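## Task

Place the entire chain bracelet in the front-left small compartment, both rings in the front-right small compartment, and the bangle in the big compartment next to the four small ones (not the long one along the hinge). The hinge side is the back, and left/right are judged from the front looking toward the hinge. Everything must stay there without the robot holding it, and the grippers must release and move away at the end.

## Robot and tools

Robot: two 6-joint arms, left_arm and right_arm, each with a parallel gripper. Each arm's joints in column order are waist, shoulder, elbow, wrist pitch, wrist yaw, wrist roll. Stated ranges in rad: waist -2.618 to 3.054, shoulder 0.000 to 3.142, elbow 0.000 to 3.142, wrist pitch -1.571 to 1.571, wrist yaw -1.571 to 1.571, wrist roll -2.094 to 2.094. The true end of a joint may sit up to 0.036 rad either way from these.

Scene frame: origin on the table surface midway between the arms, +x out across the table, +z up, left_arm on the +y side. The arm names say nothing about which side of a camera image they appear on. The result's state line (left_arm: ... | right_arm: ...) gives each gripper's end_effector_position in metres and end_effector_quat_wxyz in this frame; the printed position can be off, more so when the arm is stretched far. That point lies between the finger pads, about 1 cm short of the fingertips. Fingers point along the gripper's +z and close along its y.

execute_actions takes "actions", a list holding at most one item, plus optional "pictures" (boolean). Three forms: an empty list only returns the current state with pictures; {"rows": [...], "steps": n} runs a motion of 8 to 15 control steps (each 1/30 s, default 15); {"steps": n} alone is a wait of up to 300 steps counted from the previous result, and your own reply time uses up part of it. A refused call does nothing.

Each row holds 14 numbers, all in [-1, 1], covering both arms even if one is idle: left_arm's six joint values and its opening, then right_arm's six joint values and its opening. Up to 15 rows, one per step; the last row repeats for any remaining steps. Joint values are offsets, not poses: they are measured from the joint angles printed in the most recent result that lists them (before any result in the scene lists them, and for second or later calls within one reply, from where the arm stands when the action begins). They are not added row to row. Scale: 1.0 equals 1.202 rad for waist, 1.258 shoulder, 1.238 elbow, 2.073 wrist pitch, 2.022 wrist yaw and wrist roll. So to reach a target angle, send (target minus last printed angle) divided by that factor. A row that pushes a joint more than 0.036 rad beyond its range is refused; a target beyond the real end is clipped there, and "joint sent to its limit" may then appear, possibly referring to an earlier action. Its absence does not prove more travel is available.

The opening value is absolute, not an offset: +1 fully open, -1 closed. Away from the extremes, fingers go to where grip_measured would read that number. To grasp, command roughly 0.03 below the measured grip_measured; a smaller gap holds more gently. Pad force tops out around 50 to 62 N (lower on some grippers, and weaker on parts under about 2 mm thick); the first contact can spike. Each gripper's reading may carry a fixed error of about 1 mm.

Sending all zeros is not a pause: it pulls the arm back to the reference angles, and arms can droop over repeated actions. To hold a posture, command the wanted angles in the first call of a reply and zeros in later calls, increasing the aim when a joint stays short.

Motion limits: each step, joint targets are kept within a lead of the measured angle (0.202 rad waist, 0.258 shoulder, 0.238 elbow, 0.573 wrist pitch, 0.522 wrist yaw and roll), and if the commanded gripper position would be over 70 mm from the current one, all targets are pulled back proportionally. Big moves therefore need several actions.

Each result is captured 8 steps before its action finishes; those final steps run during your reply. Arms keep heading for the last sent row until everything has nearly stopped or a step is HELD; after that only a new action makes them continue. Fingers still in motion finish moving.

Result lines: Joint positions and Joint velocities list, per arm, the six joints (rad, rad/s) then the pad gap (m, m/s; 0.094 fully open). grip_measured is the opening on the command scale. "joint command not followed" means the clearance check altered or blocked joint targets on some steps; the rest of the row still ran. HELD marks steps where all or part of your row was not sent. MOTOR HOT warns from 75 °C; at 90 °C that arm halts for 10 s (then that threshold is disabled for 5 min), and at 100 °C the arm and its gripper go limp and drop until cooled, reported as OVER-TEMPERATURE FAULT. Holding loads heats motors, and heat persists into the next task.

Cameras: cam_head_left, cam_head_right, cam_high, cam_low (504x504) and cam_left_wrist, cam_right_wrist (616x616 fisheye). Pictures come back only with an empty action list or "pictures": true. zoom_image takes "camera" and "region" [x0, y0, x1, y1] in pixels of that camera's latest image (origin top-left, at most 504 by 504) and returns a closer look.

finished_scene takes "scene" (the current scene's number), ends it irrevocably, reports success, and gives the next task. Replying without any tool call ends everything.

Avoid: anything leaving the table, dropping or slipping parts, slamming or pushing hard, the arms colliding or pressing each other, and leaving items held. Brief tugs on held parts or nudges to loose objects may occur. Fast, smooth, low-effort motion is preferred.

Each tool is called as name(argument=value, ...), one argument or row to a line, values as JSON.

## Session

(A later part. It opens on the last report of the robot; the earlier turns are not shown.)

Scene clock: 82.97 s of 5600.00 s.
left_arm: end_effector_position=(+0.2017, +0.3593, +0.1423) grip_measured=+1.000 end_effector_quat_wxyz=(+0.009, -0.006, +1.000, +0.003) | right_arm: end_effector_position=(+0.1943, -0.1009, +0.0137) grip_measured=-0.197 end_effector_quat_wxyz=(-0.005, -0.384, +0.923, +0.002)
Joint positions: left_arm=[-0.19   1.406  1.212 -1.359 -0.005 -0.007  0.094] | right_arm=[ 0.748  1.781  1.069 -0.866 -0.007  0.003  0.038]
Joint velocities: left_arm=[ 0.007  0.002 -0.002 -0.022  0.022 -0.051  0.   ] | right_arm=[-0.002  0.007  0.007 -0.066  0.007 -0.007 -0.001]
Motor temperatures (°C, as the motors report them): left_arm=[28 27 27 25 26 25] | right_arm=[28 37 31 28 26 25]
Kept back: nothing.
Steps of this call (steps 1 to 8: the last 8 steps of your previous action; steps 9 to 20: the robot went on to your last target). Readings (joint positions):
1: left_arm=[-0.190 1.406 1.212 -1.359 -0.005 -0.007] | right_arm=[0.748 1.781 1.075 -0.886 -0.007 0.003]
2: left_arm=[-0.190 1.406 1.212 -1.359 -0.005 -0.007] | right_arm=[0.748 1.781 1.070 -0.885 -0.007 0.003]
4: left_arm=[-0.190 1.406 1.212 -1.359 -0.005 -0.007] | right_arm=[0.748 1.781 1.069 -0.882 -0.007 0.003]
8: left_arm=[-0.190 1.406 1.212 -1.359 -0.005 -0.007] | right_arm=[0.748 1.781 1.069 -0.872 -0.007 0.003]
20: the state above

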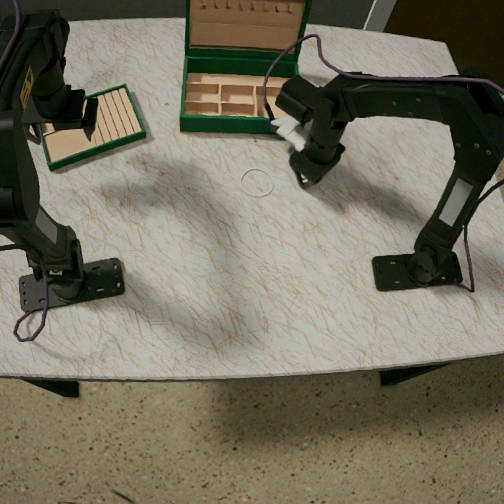

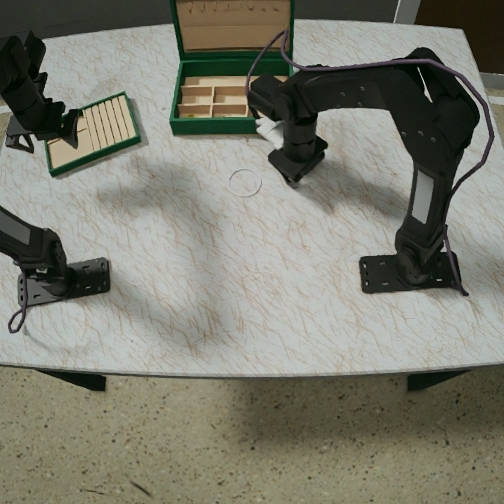

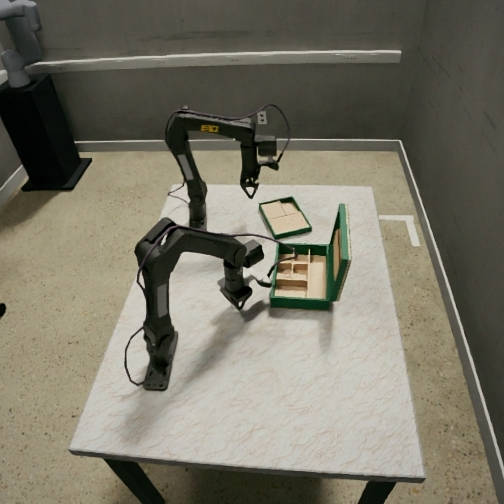

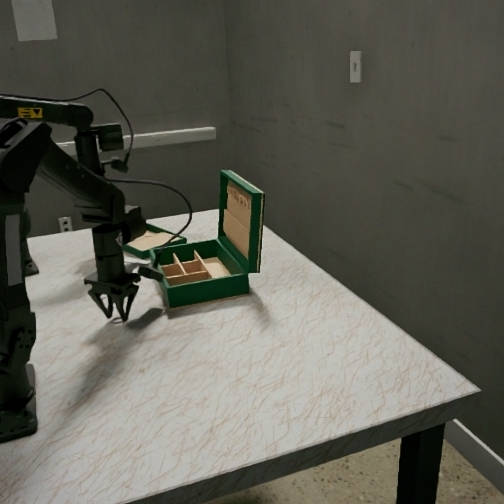

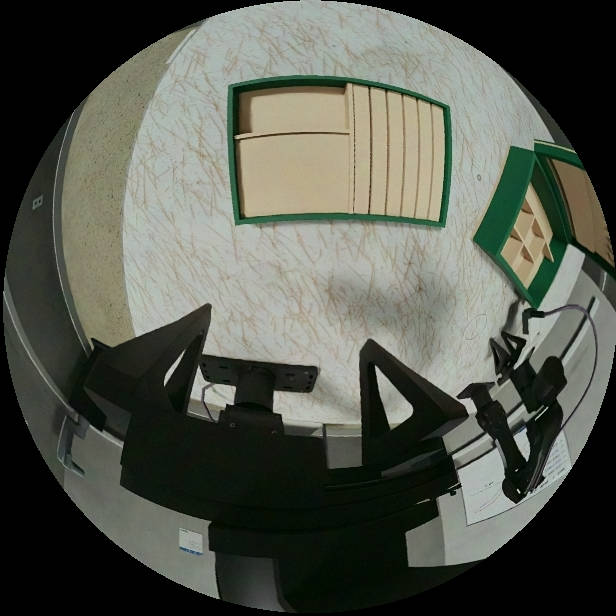

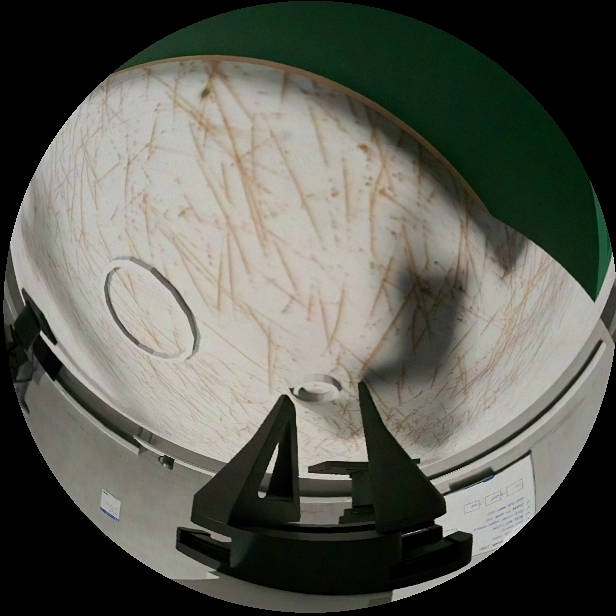

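execute_actions(
  actions=[
    {"rows":[[0,0,0,0,0,0,1,0.017,0,0,0.01,0,0,-0.1],[0,0,0,0,0,0,1,0.017,0,0,0.01,0,0,-0.1],[0,0,0,0,0,0,1,0.017,0,0,0.01,0,0,-0.1],[0,0,0,0,0,0,1,0.017,0,0,0.01,0,0,-0.1],[0,0,0,0,0,0,1,0.017,0,-0.027,0.016,0,0,-0.1]],"steps":15},
  ],
)

execute_actions(
  actions=[
    {"rows":[[0,0,0,0,0,0,1,0,0,0,0,0,0,-0.3],[0,0,0,0,0,0,1,0,0,0,0,0,0,-0.4],[0,0,0,0,0,0,1,0,0,0,0,0,0,-0.45],[0,0,0,0,0,0,1,0,0,0,0,0,0,-0.5],[0,0,0,0,0,0,1,0,0,0,0,0,0,-0.54]],"steps":15},
  ],
)

execute_actions(
  actions=[
    {"steps":10},
  ],
  pictures=true,
)

Scene clock: 83.87 s of 5600.00 s.
left_arm: end_effector_position=(+0.2017, +0.3593, +0.1423) grip_measured=+1.000 end_effector_quat_wxyz=(+0.009, -0.006, +1.000, +0.003) | right_arm: end_effector_position=(+0.1915, -0.0984, +0.0113) grip_measured=-0.103 end_effector_quat_wxyz=(-0.003, -0.390, +0.921, +0.003)
Joint positions: left_arm=[-0.19   1.406  1.212 -1.359 -0.005 -0.007  0.094] | right_arm=[ 0.761  1.781  1.058 -0.851 -0.007  0.003  0.042]
Joint velocities: left_arm=[ 0.022 -0.007  0.007 -0.007  0.022 -0.007  0.   ] | right_arm=[-0.002  0.017 -0.144  0.11  -0.051  0.007 -0.002]
Motor temperatures (°C, as the motors report them): left_arm=[28 27 27 25 26 25] | right_arm=[28 36 30 28 26 25]
Steps of this call (steps 1 to 15: the robot went on to your last target; steps 16 to 20: nothing new was sent; steps 21 to 27: the first 7 steps of this action). Readings (joint positions):
21: left_arm=[-0.190 1.406 1.212 -1.359 -0.005 -0.007] | right_arm=[0.749 1.781 1.069 -0.865 -0.007 0.003]
22: left_arm=[-0.190 1.406 1.212 -1.359 -0.005 -0.007] | right_arm=[0.751 1.781 1.069 -0.864 -0.007 0.003]
24: left_arm=[-0.190 1.406 1.212 -1.359 -0.005 -0.007] | right_arm=[0.758 1.781 1.069 -0.862 -0.007 0.003]
27: the state above

Scene clock: 84.37 s of 5600.00 s.
left_arm: end_effector_position=(+0.2017, +0.3593, +0.1423) grip_measured=+1.000 end_effector_quat_wxyz=(+0.009, -0.006, +1.000, +0.003) | right_arm: end_effector_position=(+0.1900, -0.1000, +0.0095) grip_measured=-0.533 end_effector_quat_wxyz=(-0.005, -0.390, +0.921, +0.002)
Joint positions: left_arm=[-0.19   1.406  1.212 -1.359 -0.005 -0.007  0.094] | right_arm=[ 0.761  1.781  1.05  -0.848 -0.007  0.003  0.022]
Joint velocities: left_arm=[-0.007 -0.022  0.002  0.022  0.051 -0.037  0.   ] | right_arm=[-0.002  0.002 -0.002 -0.037  0.022 -0.007 -0.002]
Motor temperatures (°C, as the motors report them): left_arm=[28 27 27 25 26 25] | right_arm=[28 36 30 28 26 25]
Steps of this call (steps 1 to 8: the last 8 steps of your previous action; steps 9 to 15: the first 7 steps of this action, its rows measured from where the robot was after step 8). Readings (joint positions):
8: left_arm=[-0.190 1.406 1.212 -1.359 -0.005 -0.007] | right_arm=[0.761 1.781 1.050 -0.849 -0.007 0.003]
9: left_arm=[-0.190 1.406 1.212 -1.359 -0.005 -0.007] | right_arm=[0.761 1.781 1.050 -0.848 -0.007 0.003]
10: left_arm=[-0.190 1.406 1.212 -1.359 -0.005 -0.007] | right_arm=[0.761 1.781 1.050 -0.848 -0.007 0.003]
12: left_arm=[-0.190 1.406 1.212 -1.359 -0.005 -0.007] | right_arm=[0.761 1.781 1.050 -0.848 -0.007 0.003]
15: the state above

Scene clock: 84.70 s of 5600.00 s.
left_arm: end_effector_position=(+0.2017, +0.3593, +0.1423) grip_measured=+1.000 end_effector_quat_wxyz=(+0.009, -0.006, +1.000, +0.003) | right_arm: end_effector_position=(+0.1900, -0.1000, +0.0095) grip_measured=-0.534 end_effector_quat_wxyz=(-0.005, -0.390, +0.921, +0.002)
Joint positions: left_arm=[-0.19   1.406  1.212 -1.359 -0.005 -0.007  0.094] | right_arm=[ 0.761  1.781  1.05  -0.848 -0.007  0.003  0.022]
Joint velocities: left_arm=[ 0.017  0.007  0.002  0.037 -0.022 -0.066  0.   ] | right_arm=[-0.007  0.012 -0.007  0.051  0.007 -0.007 -0.001]
Motor temperatures (°C, as the motors report them): left_arm=[28 27 27 25 26 25] | right_arm=[28 36 30 28 26 25]
Kept back: nothing.
Steps of this call (steps 1 to 8: the last 8 steps of your previous action; steps 9 to 10: the robot went on to your last target). Readings (joint positions):
1: left_arm=[-0.190 1.406 1.212 -1.359 -0.005 -0.007] | right_arm=[0.761 1.781 1.050 -0.848 -0.007 0.003]
2: left_arm=[-0.190 1.406 1.212 -1.359 -0.005 -0.007] | right_arm=[0.761 1.781 1.050 -0.848 -0.007 0.003]
4: left_arm=[-0.190 1.406 1.212 -1.359 -0.005 -0.007] | right_arm=[0.761 1.781 1.050 -0.848 -0.007 0.003]
8: left_arm=[-0.190 1.406 1.212 -1.359 -0.005 -0.007] | right_arm=[0.761 1.781 1.050 -0.848 -0.007 0.003]
10: the state above

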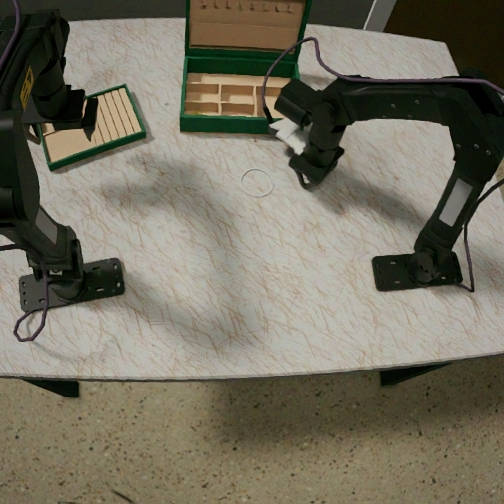

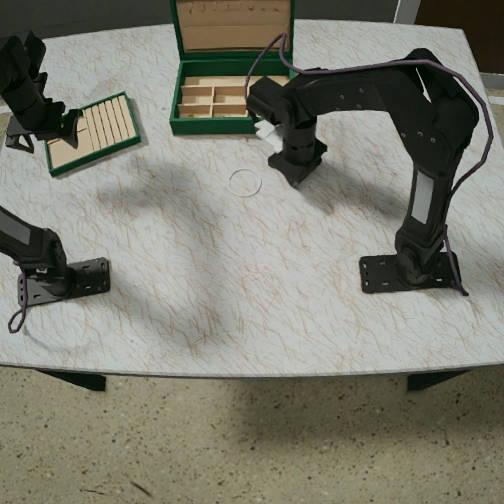

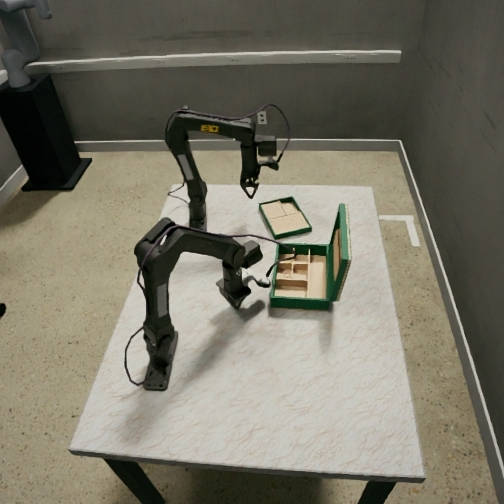

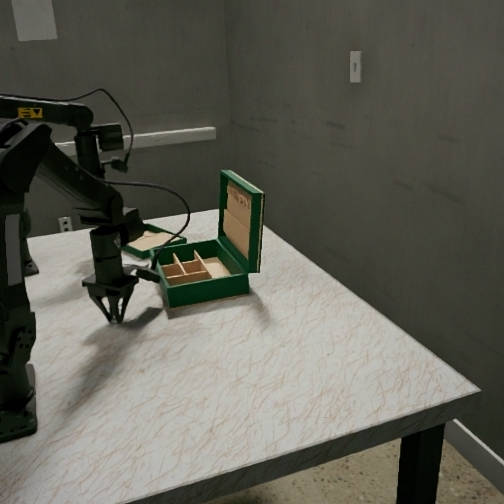

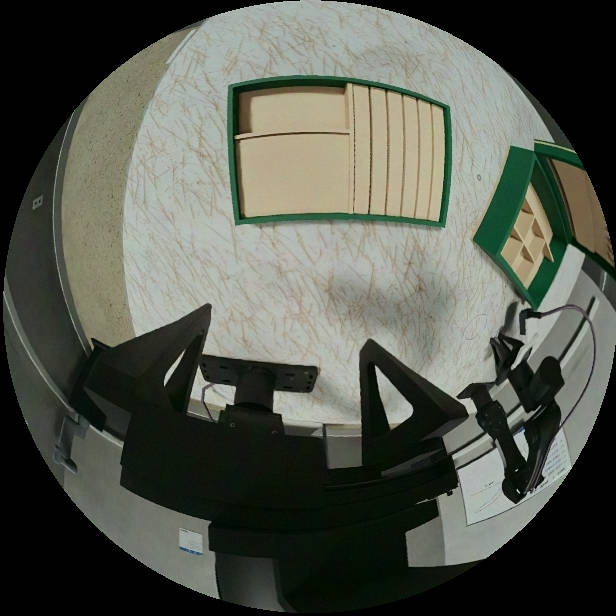

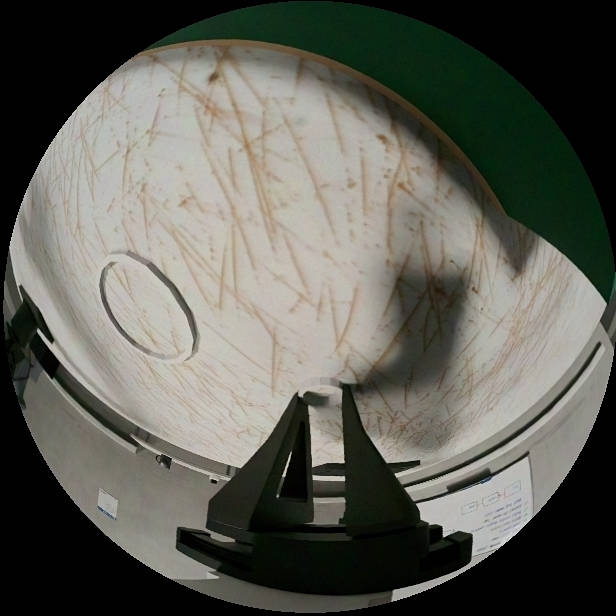

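execute_actions(
  actions=[
    {"rows":[[0,0,0,0,0,0,1,0,0,0,0,0,0,-0.58]],"steps":10},
  ],
)

execute_actions(
  actions=[
    {"rows":[[0,0,0,0,0,0,1,0,-0.03,0.04,-0.03,0,0,-0.585],[0,0,0,0,0,0,1,0,-0.04,0.08,-0.05,0,0,-0.585],[0,0,0,0,0,0,1,0,-0.05,0.12,-0.08,0,0.03,-0.585],[0,0,0,0,0,0,1,0,-0.05,0.16,-0.1,0,0.06,-0.585],[0,0,0,0,0,0,1,-0.01,-0.05,0.2,-0.12,0,0.09,-0.585],[0,0,0,0,0,0,1,-0.02,-0.05,0.25,-0.14,0,0.12,-0.585],[0,0,0,0,0,0,1,-0.03,-0.03,0.3,-0.15,0,0.15,-0.585],[0,0,0,0,0,0,1,-0.04,0,0.35,-0.15,0,0.18,-0.585],[0,0,0,0,0,0,1,-0.052,0.04,0.4,-0.14,0,0.21,-0.585],[0,0,0,0,0,0,1,-0.052,0.08,0.45,-0.12,0,0.24,-0.585],[0,0,0,0,0,0,1,-0.052,0.12,0.5,-0.1,0,0.27,-0.585],[0,0,0,0,0,0,1,-0.052,0.16,0.55,-0.08,0,0.3,-0.585],[0,0,0,0,0,0,1,-0.052,0.2,0.6,-0.06,0,0.3,-0.585],[0,0,0,0,0,0,1,-0.052,0.24,0.65,-0.04,0,0.3,-0.585],[0,0,0,0,0,0,1,-0.052,0.265,0.685,-0.025,0,0.3,-0.585]],"steps":15},
  ],
)

execute_actions(
  actions=[
    {"steps":40},
  ],
  pictures=true,
)

Scene clock: 86.47 s of 5600.00 s.
left_arm: end_effector_position=(+0.2017, +0.3593, +0.1423) grip_measured=+1.000 end_effector_quat_wxyz=(+0.009, -0.006, +1.000, +0.003) | right_arm: end_effector_position=(+0.1900, -0.1000, +0.0095) grip_measured=-0.566 end_effector_quat_wxyz=(-0.005, -0.390, +0.921, +0.002)
Joint positions: left_arm=[-0.19   1.406  1.212 -1.359 -0.005 -0.007  0.094] | right_arm=[ 0.761  1.781  1.05  -0.848 -0.007  0.003  0.02 ]
Joint velocities: left_arm=[-0.007  0.002 -0.027  0.022 -0.081  0.007  0.   ] | right_arm=[ 0.007 -0.002 -0.002 -0.037 -0.051  0.066 -0.004]
Motor temperatures (°C, as the motors report them): left_arm=[28 27 27 25 26 25] | right_arm=[28 36 30 28 26 25]
Steps of this call (steps 1 to 15: the robot went on to your last target; steps 16 to 51: nothing new was sent; steps 52 to 53: the first 2 steps of this action). Readings (joint positions):
52: left_arm=[-0.190 1.406 1.212 -1.359 -0.005 -0.007] | right_arm=[0.761 1.781 1.050 -0.848 -0.007 0.003]
53: the state above

Scene clock: 86.97 s of 5600.00 s.
left_arm: end_effector_position=(+0.2017, +0.3593, +0.1423) grip_measured=+1.000 end_effector_quat_wxyz=(+0.009, -0.006, +1.000, +0.003) | right_arm: end_effector_position=(+0.2134, -0.0782, +0.0713) grip_measured=-0.572 end_effector_quat_wxyz=(+0.020, -0.327, +0.945, +0.014)
Joint positions: left_arm=[-0.19   1.406  1.212 -1.359 -0.005 -0.007  0.094] | right_arm=[ 0.755  1.76   1.286 -1.048 -0.008  0.132  0.02 ]
Joint velocities: left_arm=[-0.002 -0.012  0.007 -0.022 -0.007 -0.066  0.   ] | right_arm=[-0.149  0.017  1.844 -0.901  0.007  1.165 -0.001]
Motor temperatures (°C, as the motors report them): left_arm=[28 27 27 25 26 25] | right_arm=[28 36 30 28 26 25]
Steps of this call (steps 1 to 8: the last 8 steps of your previous action; steps 9 to 15: the first 7 steps of this action, its rows measured from where the robot was after step 8). Readings (joint positions):
8: left_arm=[-0.190 1.406 1.212 -1.359 -0.005 -0.007] | right_arm=[0.761 1.781 1.050 -0.848 -0.007 0.003]
9: left_arm=[-0.190 1.406 1.212 -1.359 -0.005 -0.007] | right_arm=[0.761 1.780 1.053 -0.856 -0.007 0.003]
10: left_arm=[-0.190 1.406 1.212 -1.359 -0.005 -0.007] | right_arm=[0.761 1.778 1.065 -0.878 -0.007 0.003]
12: left_arm=[-0.190 1.406 1.212 -1.359 -0.005 -0.007] | right_arm=[0.761 1.771 1.125 -0.947 -0.007 0.031]
15: the state above

Scene clock: 88.30 s of 5600.00 s.
left_arm: end_effector_position=(+0.2017, +0.3593, +0.1423) grip_measured=+1.000 end_effector_quat_wxyz=(+0.009, -0.006, +1.000, +0.003) | right_arm: end_effector_position=(+0.3601, +0.0318, +0.1072) grip_measured=-0.572 end_effector_quat_wxyz=(+0.151, -0.067, +0.978, +0.127)
Joint positions: left_arm=[-0.19   1.406  1.212 -1.359 -0.005 -0.007  0.094] | right_arm=[ 0.699  2.133  1.871 -0.911 -0.009  0.606  0.02 ]
Joint velocities: left_arm=[-0.012 -0.037  0.012 -0.007  0.081  0.037  0.   ] | right_arm=[-0.022  0.007  0.007 -0.007 -0.095  0.037  0.   ]
Motor temperatures (°C, as the motors report them): left_arm=[28 27 27 25 26 25] | right_arm=[28 36 30 28 26 25]
Kept back: nothing.
Steps of this call (steps 1 to 8: the last 8 steps of your previous action; steps 9 to 40: the robot went on to your last target). Readings (joint positions):
1: left_arm=[-0.190 1.406 1.212 -1.359 -0.005 -0.007] | right_arm=[0.747 1.763 1.352 -1.072 -0.009 0.176]
2: left_arm=[-0.190 1.406 1.212 -1.359 -0.005 -0.007] | right_arm=[0.736 1.772 1.420 -1.088 -0.009 0.223]
4: left_arm=[-0.190 1.406 1.212 -1.359 -0.005 -0.007] | right_arm=[0.714 1.821 1.560 -1.090 -0.009 0.326]
8: left_arm=[-0.190 1.406 1.212 -1.359 -0.005 -0.007] | right_arm=[0.699 2.008 1.811 -1.004 -0.009 0.491]
40: the state above

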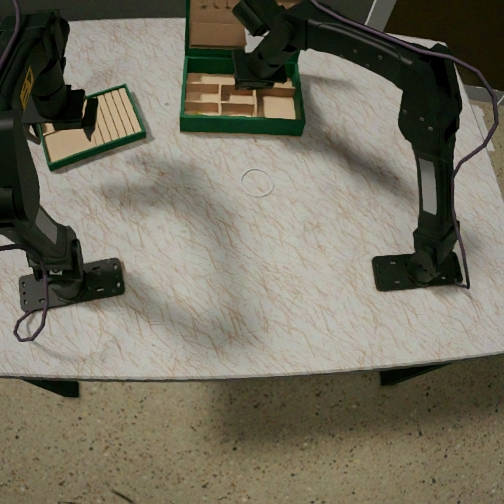

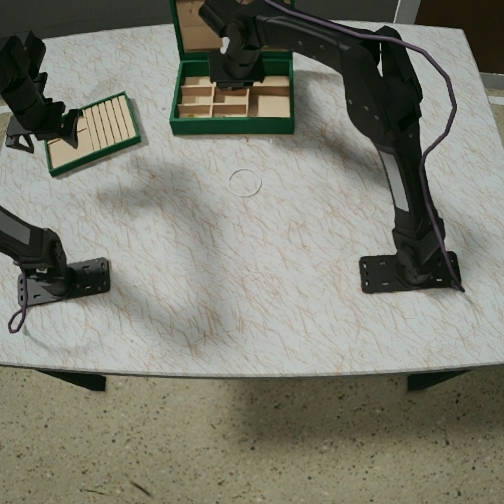

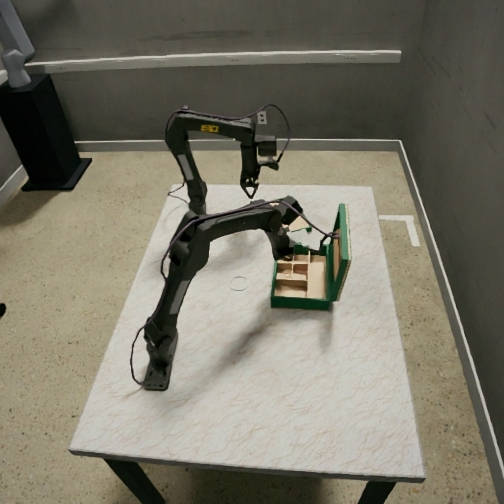

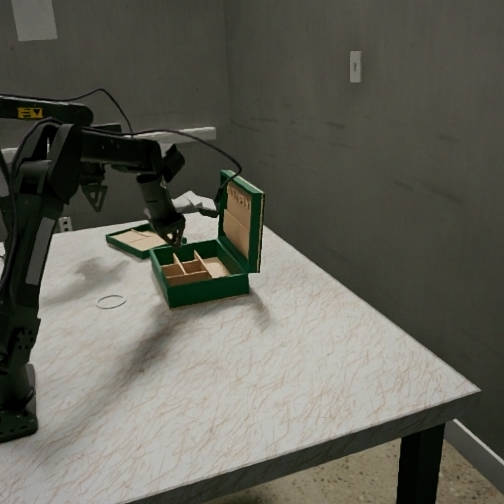

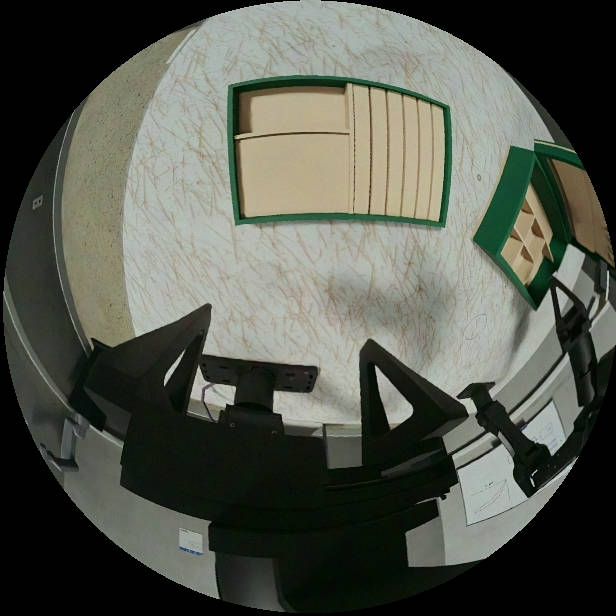

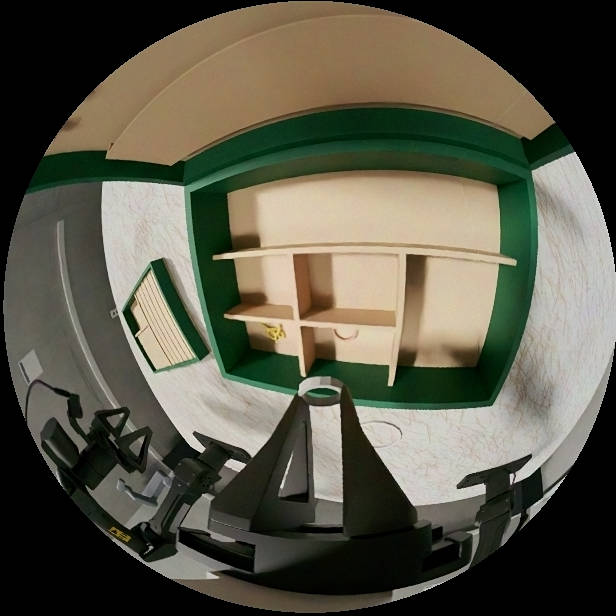

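execute_actions(
  actions=[
    {"rows":[[0,0,0,0,0,0,1,0.01,0,0.01,0,0,-0.05,-0.6],[0,0,0,0,0,0,1,0.015,0.01,0.01,0,0,-0.1,-0.6],[0,0,0,0,0,0,1,0.02,0.02,0.01,0,0,-0.12,-0.6],[0,0,0,0,0,0,1,0.02,0.03,0.01,0,0,-0.12,-0.6],[0,0,0,0,0,0,1,0.02,0.04,0.01,0,0,-0.12,-0.6],[0,0,0,0,0,0,1,0.02,0.05,0.01,0,0,-0.12,-0.6],[0,0,0,0,0,0,1,0.02,0.06,0.01,0,0,-0.12,-0.6]],"steps":15},
  ],
)

execute_actions(
  actions=[
    {"steps":20},
  ],
  pictures=true,
)

Scene clock: 89.07 s of 5600.00 s.
left_arm: end_effector_position=(+0.2017, +0.3593, +0.1423) grip_measured=+1.000 end_effector_quat_wxyz=(+0.009, -0.006, +1.000, +0.003) | right_arm: end_effector_position=(+0.3548, +0.0367, +0.0920) grip_measured=-0.584 end_effector_quat_wxyz=(+0.148, -0.159, +0.970, +0.106)
Joint positions: left_arm=[-0.19   1.406  1.212 -1.359 -0.005 -0.007  0.094] | right_arm=[ 0.713  2.164  1.871 -0.911 -0.009  0.434  0.02 ]
Joint velocities: left_arm=[ 0.007 -0.002 -0.007 -0.022  0.007 -0.007  0.   ] | right_arm=[ 0.085  0.359 -0.012 -0.037 -0.007 -0.418 -0.001]
Motor temperatures (°C, as the motors report them): left_arm=[28 27 27 25 26 25] | right_arm=[28 36 30 28 26 25]
Steps of this call (steps 1 to 15: the robot went on to your last target; step 16: nothing new was sent; steps 17 to 23: the first 7 steps of this action). Readings (joint positions):
17: left_arm=[-0.190 1.406 1.212 -1.359 -0.005 -0.007] | right_arm=[0.699 2.133 1.871 -0.911 -0.009 0.592]
18: left_arm=[-0.190 1.406 1.212 -1.359 -0.005 -0.007] | right_arm=[0.700 2.133 1.871 -0.911 -0.009 0.560]
20: left_arm=[-0.190 1.406 1.212 -1.359 -0.005 -0.007] | right_arm=[0.704 2.138 1.871 -0.911 -0.009 0.493]
23: the state above

Scene clock: 89.73 s of 5600.00 s.
left_arm: end_effector_position=(+0.2017, +0.3593, +0.1423) grip_measured=+1.000 end_effector_quat_wxyz=(+0.009, -0.006, +1.000, +0.003) | right_arm: end_effector_position=(+0.3512, +0.0368, +0.0642) grip_measured=-0.584 end_effector_quat_wxyz=(+0.127, -0.191, +0.969, +0.086)
Joint positions: left_arm=[-0.19   1.406  1.212 -1.359 -0.005 -0.007  0.094] | right_arm=[ 0.718  2.221  1.871 -0.912 -0.009  0.373  0.02 ]
Joint velocities: left_arm=[-0.037  0.002  0.007 -0.007  0.037 -0.037  0.   ] | right_arm=[ 0.002  0.017 -0.012 -0.022  0.022 -0.007  0.001]
Motor temperatures (°C, as the motors report them): left_arm=[28 27 27 25 26 25] | right_arm=[28 36 30 28 26 25]
Kept back: nothing.
Steps of this call (steps 1 to 8: the last 8 steps of your previous action; steps 9 to 20: the robot went on to your last target). Readings (joint positions):
1: left_arm=[-0.190 1.406 1.212 -1.359 -0.005 -0.007] | right_arm=[0.716 2.177 1.871 -0.911 -0.009 0.421]
2: left_arm=[-0.190 1.406 1.212 -1.359 -0.005 -0.007] | right_arm=[0.717 2.190 1.871 -0.911 -0.009 0.411]
4: left_arm=[-0.190 1.406 1.212 -1.359 -0.005 -0.007] | right_arm=[0.718 2.211 1.871 -0.911 -0.009 0.397]
8: left_arm=[-0.190 1.406 1.212 -1.359 -0.005 -0.007] | right_arm=[0.718 2.221 1.871 -0.912 -0.009 0.382]
20: the state above

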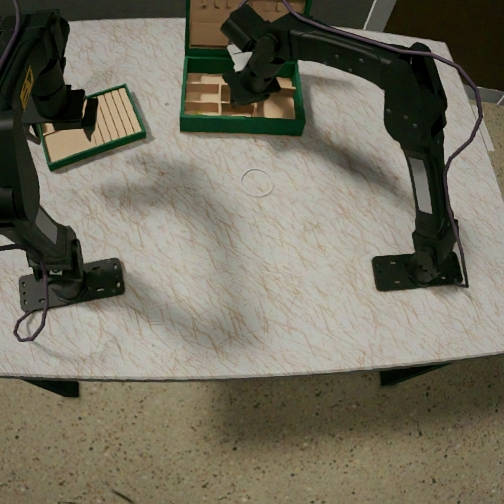

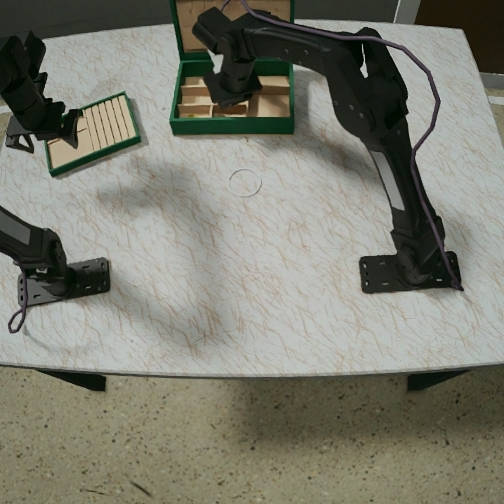

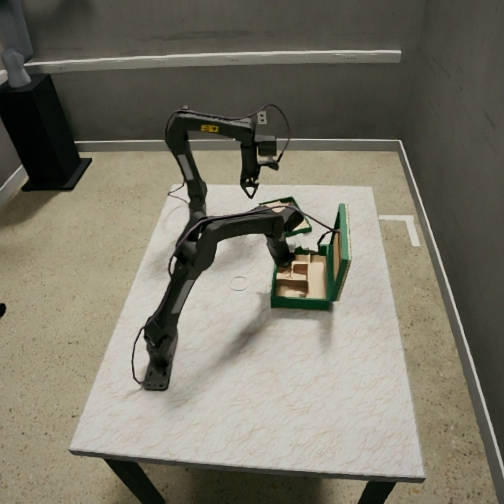

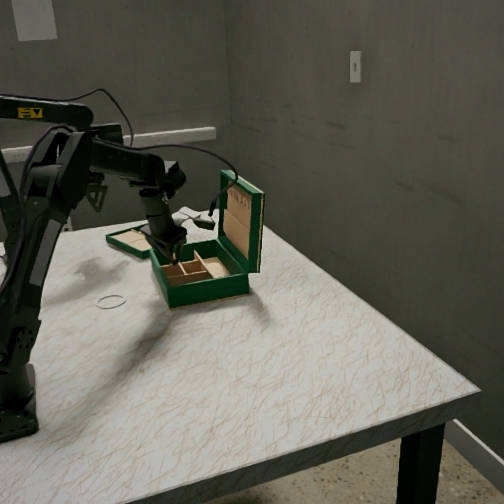

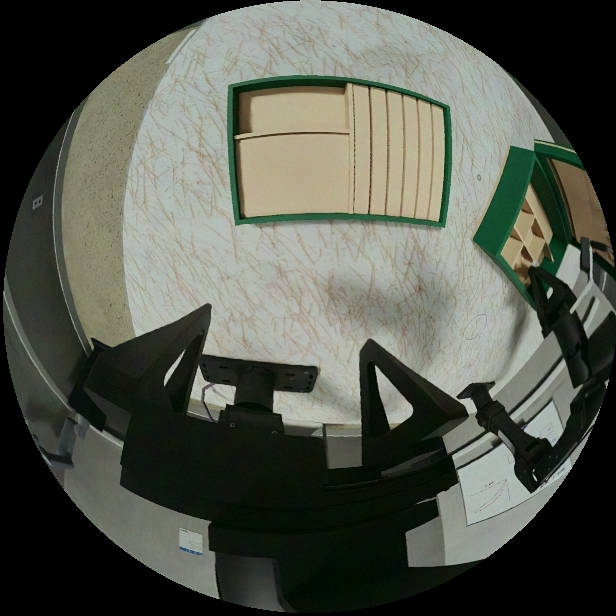

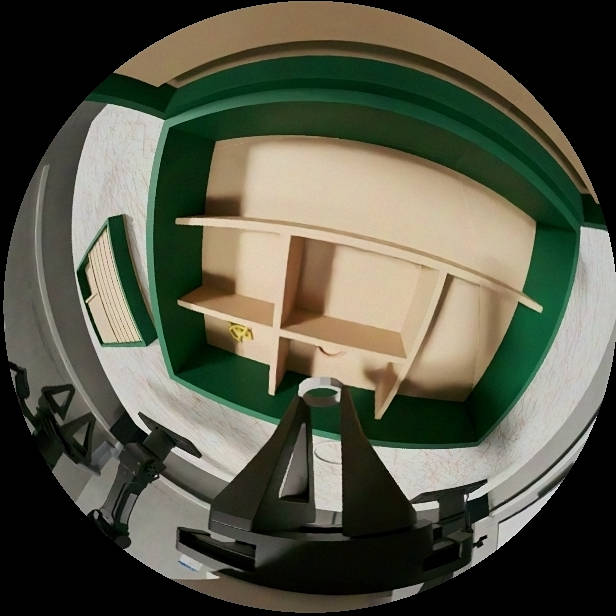

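Fine. Down to ~.035.

execute_actions(
  actions=[
    {"rows":[[0,0,0,0,0,0,1,0,0.01,0.01,0,0,0,-0.6],[0,0,0,0,0,0,1,0,0.02,0.01,0,0,0,-0.6],[0,0,0,0,0,0,1,0,0.03,0.01,0,0,0,-0.6],[0,0,0,0,0,0,1,0,0.04,0.01,0,0,0,-0.6],[0,0,0,0,0,0,1,0,0.046,0.01,0,0,0,-0.6]],"steps":15},
  ],
)

execute_actions(
  actions=[
    {"steps":12},
  ],
  pictures=true,
)

Scene clock: 91.20 s of 5600.00 s.
left_arm: end_effector_position=(+0.2017, +0.3593, +0.1423) grip_measured=+1.000 end_effector_quat_wxyz=(+0.009, -0.006, +1.000, +0.003) | right_arm: end_effector_position=(+0.3494, +0.0350, +0.0451) grip_measured=-0.584 end_effector_quat_wxyz=(+0.111, -0.192, +0.972, +0.076)
Joint positions: left_arm=[-0.19   1.406  1.212 -1.359 -0.005 -0.007  0.094] | right_arm=[ 0.718  2.261  1.871 -0.912 -0.009  0.372  0.02 ]
Joint velocities: left_arm=[ 0.002 -0.002 -0.012 -0.037 -0.007  0.037  0.   ] | right_arm=[-0.002  0.291  0.002 -0.037 -0.007  0.081  0.001]
Motor temperatures (°C, as the motors report them): left_arm=[28 27 27 25 26 25] | right_arm=[28 36 31 28 26 25]
Steps of this call (steps 1 to 15: the robot went on to your last target; steps 16 to 37: nothing new was sent; steps 38 to 44: the first 7 steps of this action). Readings (joint positions):
38: left_arm=[-0.190 1.406 1.212 -1.359 -0.005 -0.007] | right_arm=[0.718 2.221 1.871 -0.912 -0.009 0.372]
39: left_arm=[-0.190 1.406 1.212 -1.359 -0.005 -0.007] | right_arm=[0.718 2.223 1.871 -0.912 -0.009 0.372]
41: left_arm=[-0.190 1.406 1.212 -1.359 -0.005 -0.007] | right_arm=[0.718 2.232 1.871 -0.912 -0.009 0.372]
44: the state above

Scene clock: 91.60 s of 5600.00 s.
left_arm: end_effector_position=(+0.2017, +0.3593, +0.1423) grip_measured=+1.000 end_effector_quat_wxyz=(+0.009, -0.006, +1.000, +0.003) | right_arm: end_effector_position=(+0.3489, +0.0340, +0.0338) grip_measured=-0.584 end_effector_quat_wxyz=(+0.102, -0.192, +0.974, +0.070)
Joint positions: left_arm=[-0.19   1.406  1.212 -1.359 -0.005 -0.007  0.094] | right_arm=[ 0.717  2.285  1.871 -0.908 -0.009  0.372  0.02 ]
Joint velocities: left_arm=[ 0.012 -0.002 -0.017 -0.007  0.051 -0.022  0.   ] | right_arm=[-0.012 -0.027  0.012 -0.037 -0.007 -0.007 -0.001]
Motor temperatures (°C, as the motors report them): left_arm=[28 27 27 25 26 25] | right_arm=[28 36 31 28 26 25]
Kept back: nothing.
Steps of this call (steps 1 to 8: the last 8 steps of your previous action; steps 9 to 12: the robot went on to your last target). Readings (joint positions):
1: left_arm=[-0.190 1.406 1.212 -1.359 -0.005 -0.007] | right_arm=[0.718 2.270 1.871 -0.912 -0.009 0.372]
2: left_arm=[-0.190 1.406 1.212 -1.359 -0.005 -0.007] | right_arm=[0.718 2.278 1.871 -0.912 -0.009 0.372]
4: left_arm=[-0.190 1.406 1.212 -1.359 -0.005 -0.007] | right_arm=[0.718 2.285 1.871 -0.908 -0.009 0.372]
8: left_arm=[-0.190 1.406 1.212 -1.359 -0.005 -0.007] | right_arm=[0.717 2.285 1.871 -0.908 -0.009 0.372]
12: the state above

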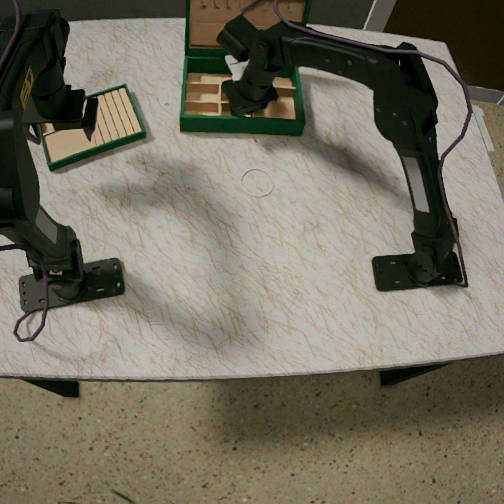

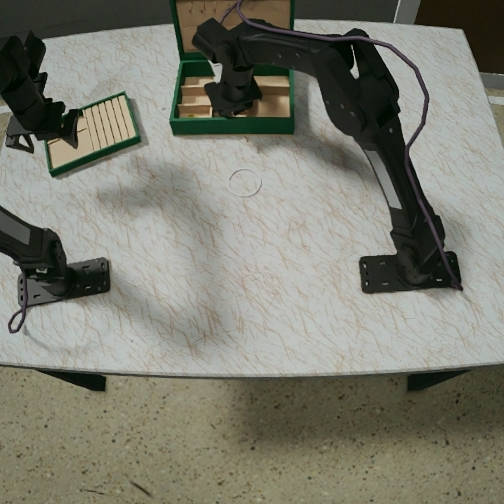

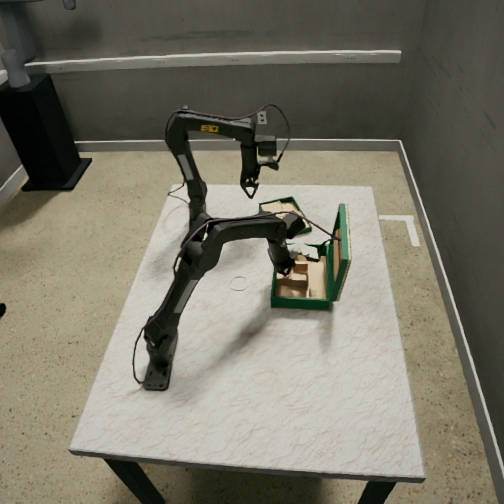

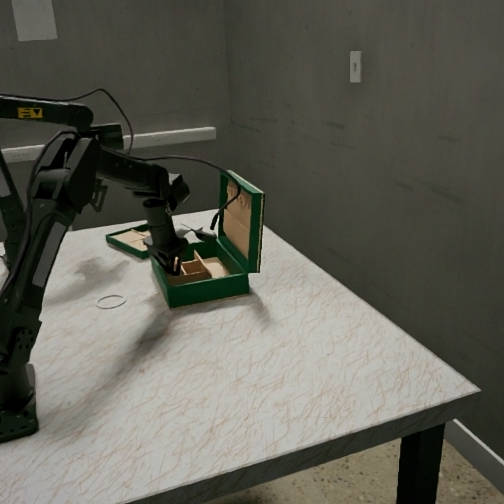

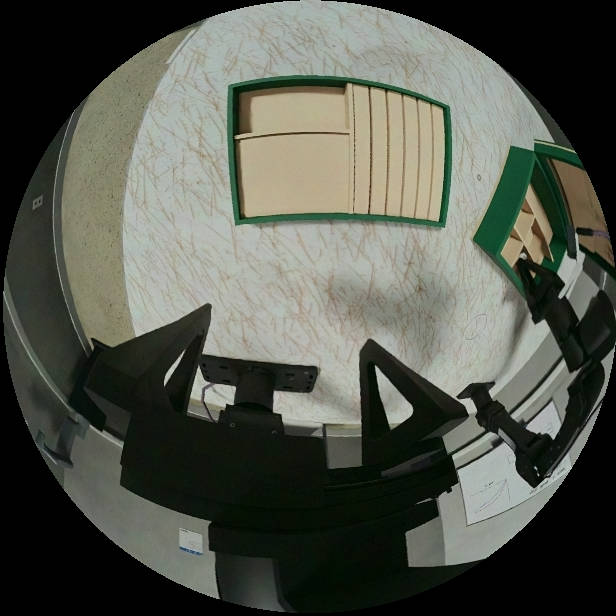

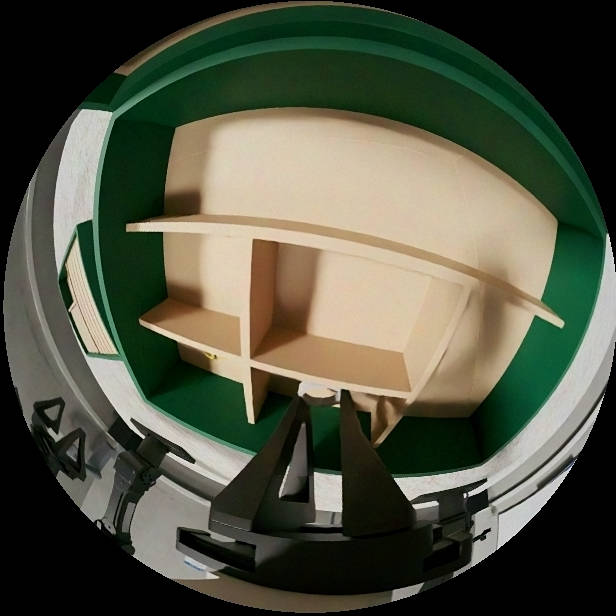

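execute_actions(
  actions=[
    {"rows":[[0,0,0,0,0,0,1,0,0,0,0,0,0,-0.47]],"steps":10},
  ],
)

execute_actions(
  actions=[
    {"rows":[[0,0,0,0,0,0,1,0,-0.03,0.01,0,0,0,-0.47],[0,0,0,0,0,0,1,0,-0.05,0.01,0,0,0,-0.47],[0,0,0,0,0,0,1,0,-0.07,0.01,0,0,0,-0.47],[0,0,0,0,0,0,1,0,-0.09,0.01,0,0,0,-0.47],[0,0,0,0,0,0,1,0,-0.12,0.01,0,0,0,-0.47],[0,0,0,0,0,0,1,0,-0.15,0.01,0,0,0,-0.47],[0,0,0,0,0,0,1,0,-0.18,0.01,0,0,-0.05,-0.47],[0,0,0,0,0,0,1,0,-0.2,0,-0.03,0,-0.1,-0.47],[0,0,0,0,0,0,1,0.05,-0.22,-0.03,-0.063,0,-0.184,-0.47],[0,0,0,0,0,0,1,0.1,-0.24,-0.06,-0.063,0,-0.184,-0.6],[0,0,0,0,0,0,1,0.15,-0.25,-0.1,-0.063,0,-0.184,-0.6],[0,0,0,0,0,0,1,0.2,-0.25,-0.13,-0.063,0,-0.184,-0.6],[0,0,0,0,0,0,1,0.277,-0.25,-0.16,-0.063,0,-0.184,-0.6]],"steps":15},
  ],
)

execute_actions(
  actions=[
    {"steps":25},
  ],
)

Scene clock: 92.90 s of 5600.00 s.
left_arm: end_effector_position=(+0.2017, +0.3593, +0.1423) grip_measured=+1.000 end_effector_quat_wxyz=(+0.009, -0.006, +1.000, +0.003) | right_arm: end_effector_position=(+0.3492, +0.0339, +0.0338) grip_measured=-0.481 end_effector_quat_wxyz=(+0.103, -0.192, +0.973, +0.070)
Joint positions: left_arm=[-0.19   1.406  1.212 -1.359 -0.005 -0.007  0.094] | right_arm=[ 0.717  2.285  1.871 -0.907 -0.007  0.372  0.024]
Joint velocities: left_arm=[-0.022 -0.007  0.022  0.051 -0.007  0.051  0.   ] | right_arm=[-0.017 -0.002 -0.007  0.007  0.037 -0.066  0.017]
Motor temperatures (°C, as the motors report them): left_arm=[28 27 27 25 26 25] | right_arm=[28 36 31 28 26 25]
Steps of this call (steps 1 to 30: the robot went on to your last target; steps 31 to 37: nothing new was sent; steps 38 to 39: the first 2 steps of this action). Readings (joint positions):
38: left_arm=[-0.190 1.406 1.212 -1.359 -0.005 -0.007] | right_arm=[0.717 2.285 1.871 -0.908 -0.008 0.372]
39: the state above

Scene clock: 93.40 s of 5600.00 s.
left_arm: end_effector_position=(+0.2017, +0.3593, +0.1423) grip_measured=+1.000 end_effector_quat_wxyz=(+0.009, -0.006, +1.000, +0.003) | right_arm: end_effector_position=(+0.3530, +0.0371, +0.0845) grip_measured=-0.473 end_effector_quat_wxyz=(+0.145, -0.197, +0.965, +0.095)
Joint positions: left_arm=[-0.19   1.406  1.212 -1.359 -0.005 -0.007  0.094] | right_arm=[ 0.717  2.179  1.871 -0.913 -0.007  0.358  0.025]
Joint velocities: left_arm=[-0.012  0.022  0.022 -0.007 -0.022  0.037  0.   ] | right_arm=[-0.017 -0.974  0.002 -0.066  0.037 -0.579 -0.   ]
Motor temperatures (°C, as the motors report them): left_arm=[28 27 27 25 26 25] | right_arm=[28 36 31 28 26 25]
Steps of this call (steps 1 to 8: the last 8 steps of your previous action; steps 9 to 15: the first 7 steps of this action, its rows measured from where the robot was after step 8). Readings (joint positions):
8: left_arm=[-0.190 1.406 1.212 -1.359 -0.005 -0.007] | right_arm=[0.717 2.285 1.871 -0.907 -0.007 0.372]
9: left_arm=[-0.190 1.406 1.212 -1.359 -0.005 -0.007] | right_arm=[0.717 2.283 1.871 -0.907 -0.007 0.372]
10: left_arm=[-0.190 1.406 1.212 -1.359 -0.005 -0.007] | right_arm=[0.717 2.278 1.871 -0.907 -0.007 0.372]
12: left_arm=[-0.190 1.406 1.212 -1.359 -0.005 -0.007] | right_arm=[0.717 2.257 1.871 -0.910 -0.007 0.372]
15: the state above

Scene clock: 94.23 s of 5600.00 s.
left_arm: end_effector_position=(+0.2017, +0.3593, +0.1423) grip_measured=+1.000 end_effector_quat_wxyz=(+0.009, -0.006, +1.000, +0.003) | right_arm: end_effector_position=(+0.1816, +0.0728, +0.1000) grip_measured=-0.597 end_effector_quat_wxyz=(+0.091, -0.514, +0.850, +0.066)
Joint positions: left_arm=[-0.19   1.406  1.212 -1.359 -0.005 -0.007  0.094] | right_arm=[ 1.052  1.985  1.673 -1.034 -0.016  0.009  0.019]
Joint velocities: left_arm=[-0.012  0.007  0.002 -0.066 -0.037 -0.022  0.   ] | right_arm=[-0.002 -0.002 -0.007  0.051 -0.081 -0.022 -0.002]
Motor temperatures (°C, as the motors report them): left_arm=[28 27 27 25 26 25] | right_arm=[28 36 30 28 26 25]
Kept back: nothing.
Steps of this call (steps 1 to 8: the last 8 steps of your previous action; steps 9 to 25: the robot went on to your last target). Readings (joint positions):
1: left_arm=[-0.190 1.406 1.212 -1.359 -0.005 -0.007] | right_arm=[0.717 2.142 1.871 -0.917 -0.007 0.325]
2: left_arm=[-0.190 1.406 1.212 -1.359 -0.005 -0.007] | right_arm=[0.721 2.101 1.867 -0.929 -0.005 0.269]
4: left_arm=[-0.190 1.406 1.212 -1.359 -0.005 -0.007] | right_arm=[0.756 2.014 1.839 -0.950 0.004 0.182]
8: left_arm=[-0.190 1.406 1.212 -1.359 -0.005 -0.007] | right_arm=[0.923 1.937 1.776 -0.962 0.005 0.107]
25: the state above

execute_actions(
  actions=[
    {"rows":[[0,0,0,0,0,0,1,0,0.01,-0.04,0,0.008,0,-0.6],[0,0,0,0,0,0,1,0,0.02,-0.07,0,0.008,0,-0.6],[0,0,0,0,0,0,1,0,0.03,-0.1,0,0.008,0,-0.6],[0,0,0,0,0,0,1,0,0.045,-0.12,0,0.008,0,-0.6],[0,0,0,0,0,0,1,0,0.055,-0.12,0,0.008,0,-0.6]],"steps":15},
  ],
)

execute_actions(
  actions=[
    {"steps":20},
  ],
  pictures=true,
)

Scene clock: 94.97 s of 5600.00 s.
left_arm: end_effector_position=(+0.2017, +0.3593, +0.1423) grip_measured=+1.000 end_effector_quat_wxyz=(+0.009, -0.006, +1.000, +0.003) | right_arm: end_effector_position=(+0.1653, +0.0399, +0.0455) grip_measured=-0.597 end_effector_quat_wxyz=(+0.021, -0.517, +0.855, +0.020)
Joint positions: left_arm=[-0.19   1.406  1.212 -1.359 -0.005 -0.007  0.094] | right_arm=[ 1.052  2.034  1.548 -1.029 -0.012  0.007  0.019]
Joint velocities: left_arm=[ 0.002 -0.007  0.017  0.051 -0.022  0.066  0.   ] | right_arm=[-0.007  0.545 -0.374 -0.095 -0.081  0.007 -0.   ]
Motor temperatures (°C, as the motors report them): left_arm=[28 27 27 25 26 25] | right_arm=[28 36 30 28 26 25]
Steps of this call (steps 1 to 15: the robot went on to your last target; steps 16 to 22: the first 7 steps of this action). Readings (joint positions):
16: left_arm=[-0.190 1.406 1.212 -1.359 -0.005 -0.007] | right_arm=[1.052 1.985 1.668 -1.031 -0.015 0.007]
17: left_arm=[-0.190 1.406 1.212 -1.359 -0.005 -0.007] | right_arm=[1.052 1.985 1.655 -1.026 -0.014 0.007]
19: left_arm=[-0.190 1.406 1.212 -1.359 -0.005 -0.007] | right_arm=[1.052 1.989 1.606 -1.019 -0.013 0.007]
22: the state above

Scene clock: 95.63 s of 5600.00 s.
left_arm: end_effector_position=(+0.2017, +0.3593, +0.1423) grip_measured=+1.000 end_effector_quat_wxyz=(+0.009, -0.006, +1.000, +0.003) | right_arm: end_effector_position=(+0.1591, +0.0276, +0.0248) grip_measured=-0.597 end_effector_quat_wxyz=(-0.010, -0.517, +0.856, +0.001)
Joint positions: left_arm=[-0.19   1.406  1.212 -1.359 -0.005 -0.007  0.094] | right_arm=[ 1.052  2.072  1.522 -1.038 -0.012  0.007  0.019]
Joint velocities: left_arm=[ 0.007  0.002 -0.017  0.007 -0.066 -0.051  0.   ] | right_arm=[-0.007  0.002 -0.012 -0.066 -0.066  0.007  0.   ]
Motor temperatures (°C, as the motors report them): left_arm=[28 27 27 25 26 25] | right_arm=[28 36 30 28 26 25]
Kept back: nothing.
Steps of this call (steps 1 to 8: the last 8 steps of your previous action; steps 9 to 20: the robot went on to your last target). Readings (joint positions):
1: left_arm=[-0.190 1.406 1.212 -1.359 -0.005 -0.007] | right_arm=[1.052 2.051 1.537 -1.031 -0.012 0.007]
2: left_arm=[-0.190 1.406 1.212 -1.359 -0.005 -0.007] | right_arm=[1.052 2.064 1.529 -1.034 -0.012 0.007]
4: left_arm=[-0.190 1.406 1.212 -1.359 -0.005 -0.007] | right_arm=[1.052 2.076 1.522 -1.038 -0.012 0.007]
8: left_arm=[-0.190 1.406 1.212 -1.359 -0.005 -0.007] | right_arm=[1.052 2.072 1.522 -1.038 -0.012 0.007]
20: the state above

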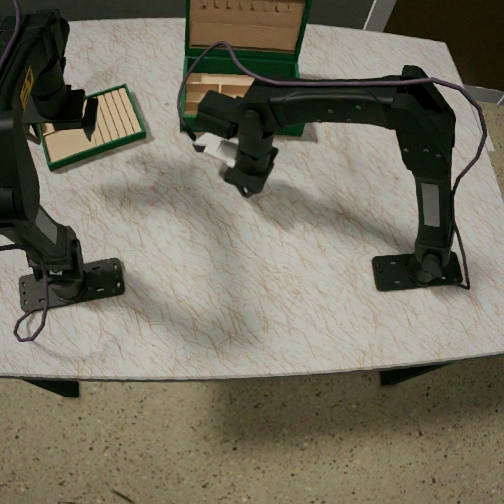

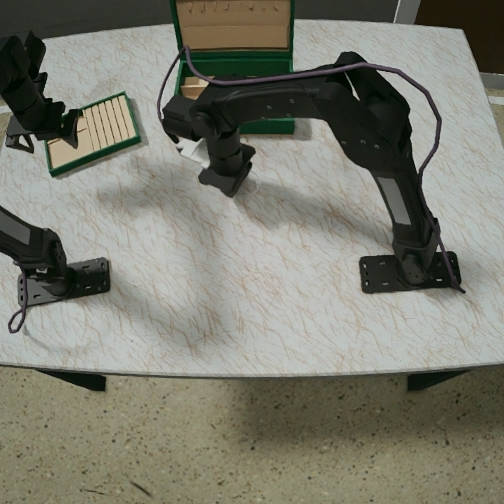

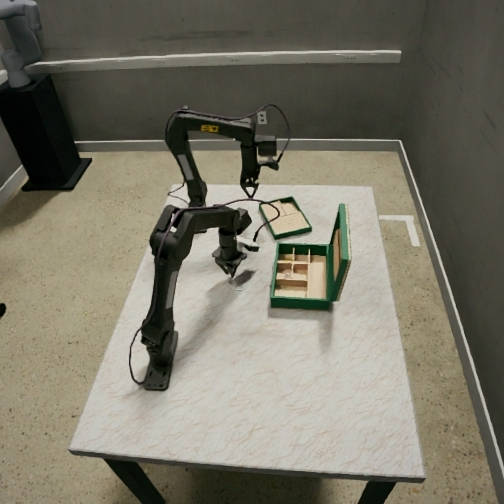

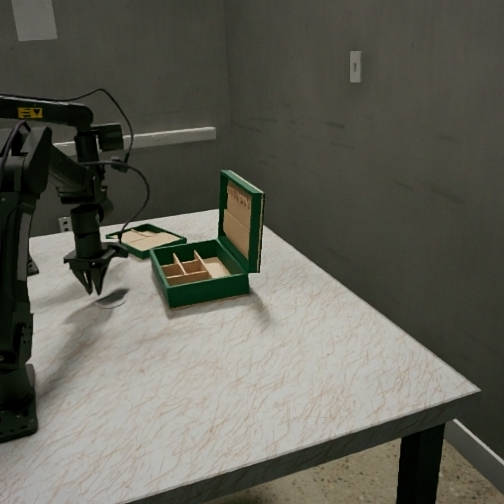

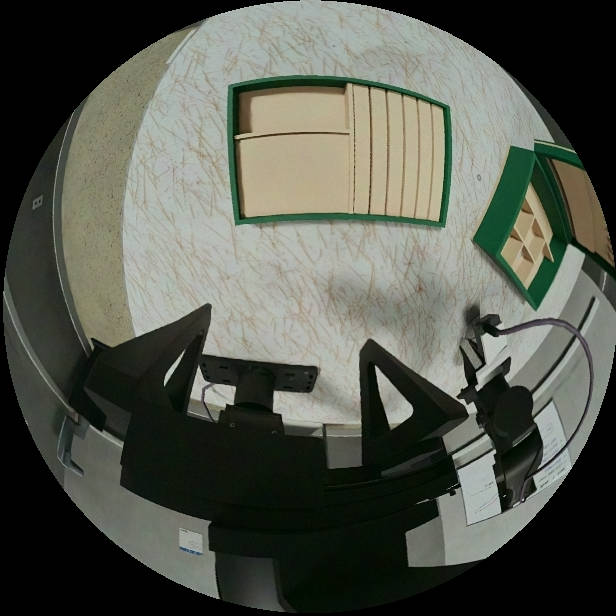

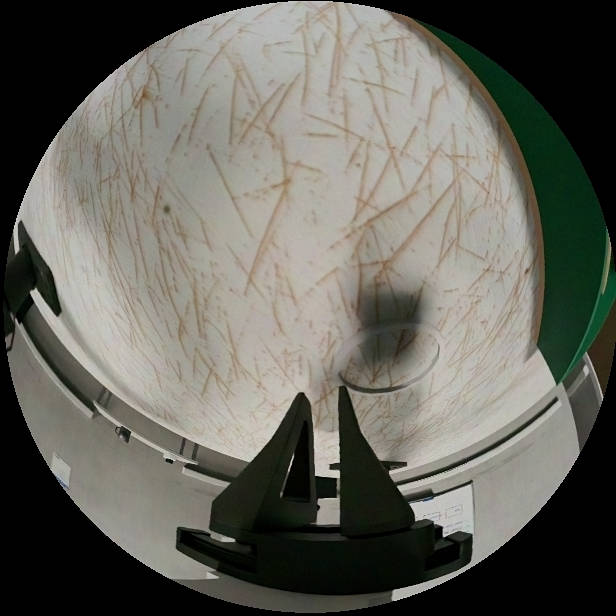

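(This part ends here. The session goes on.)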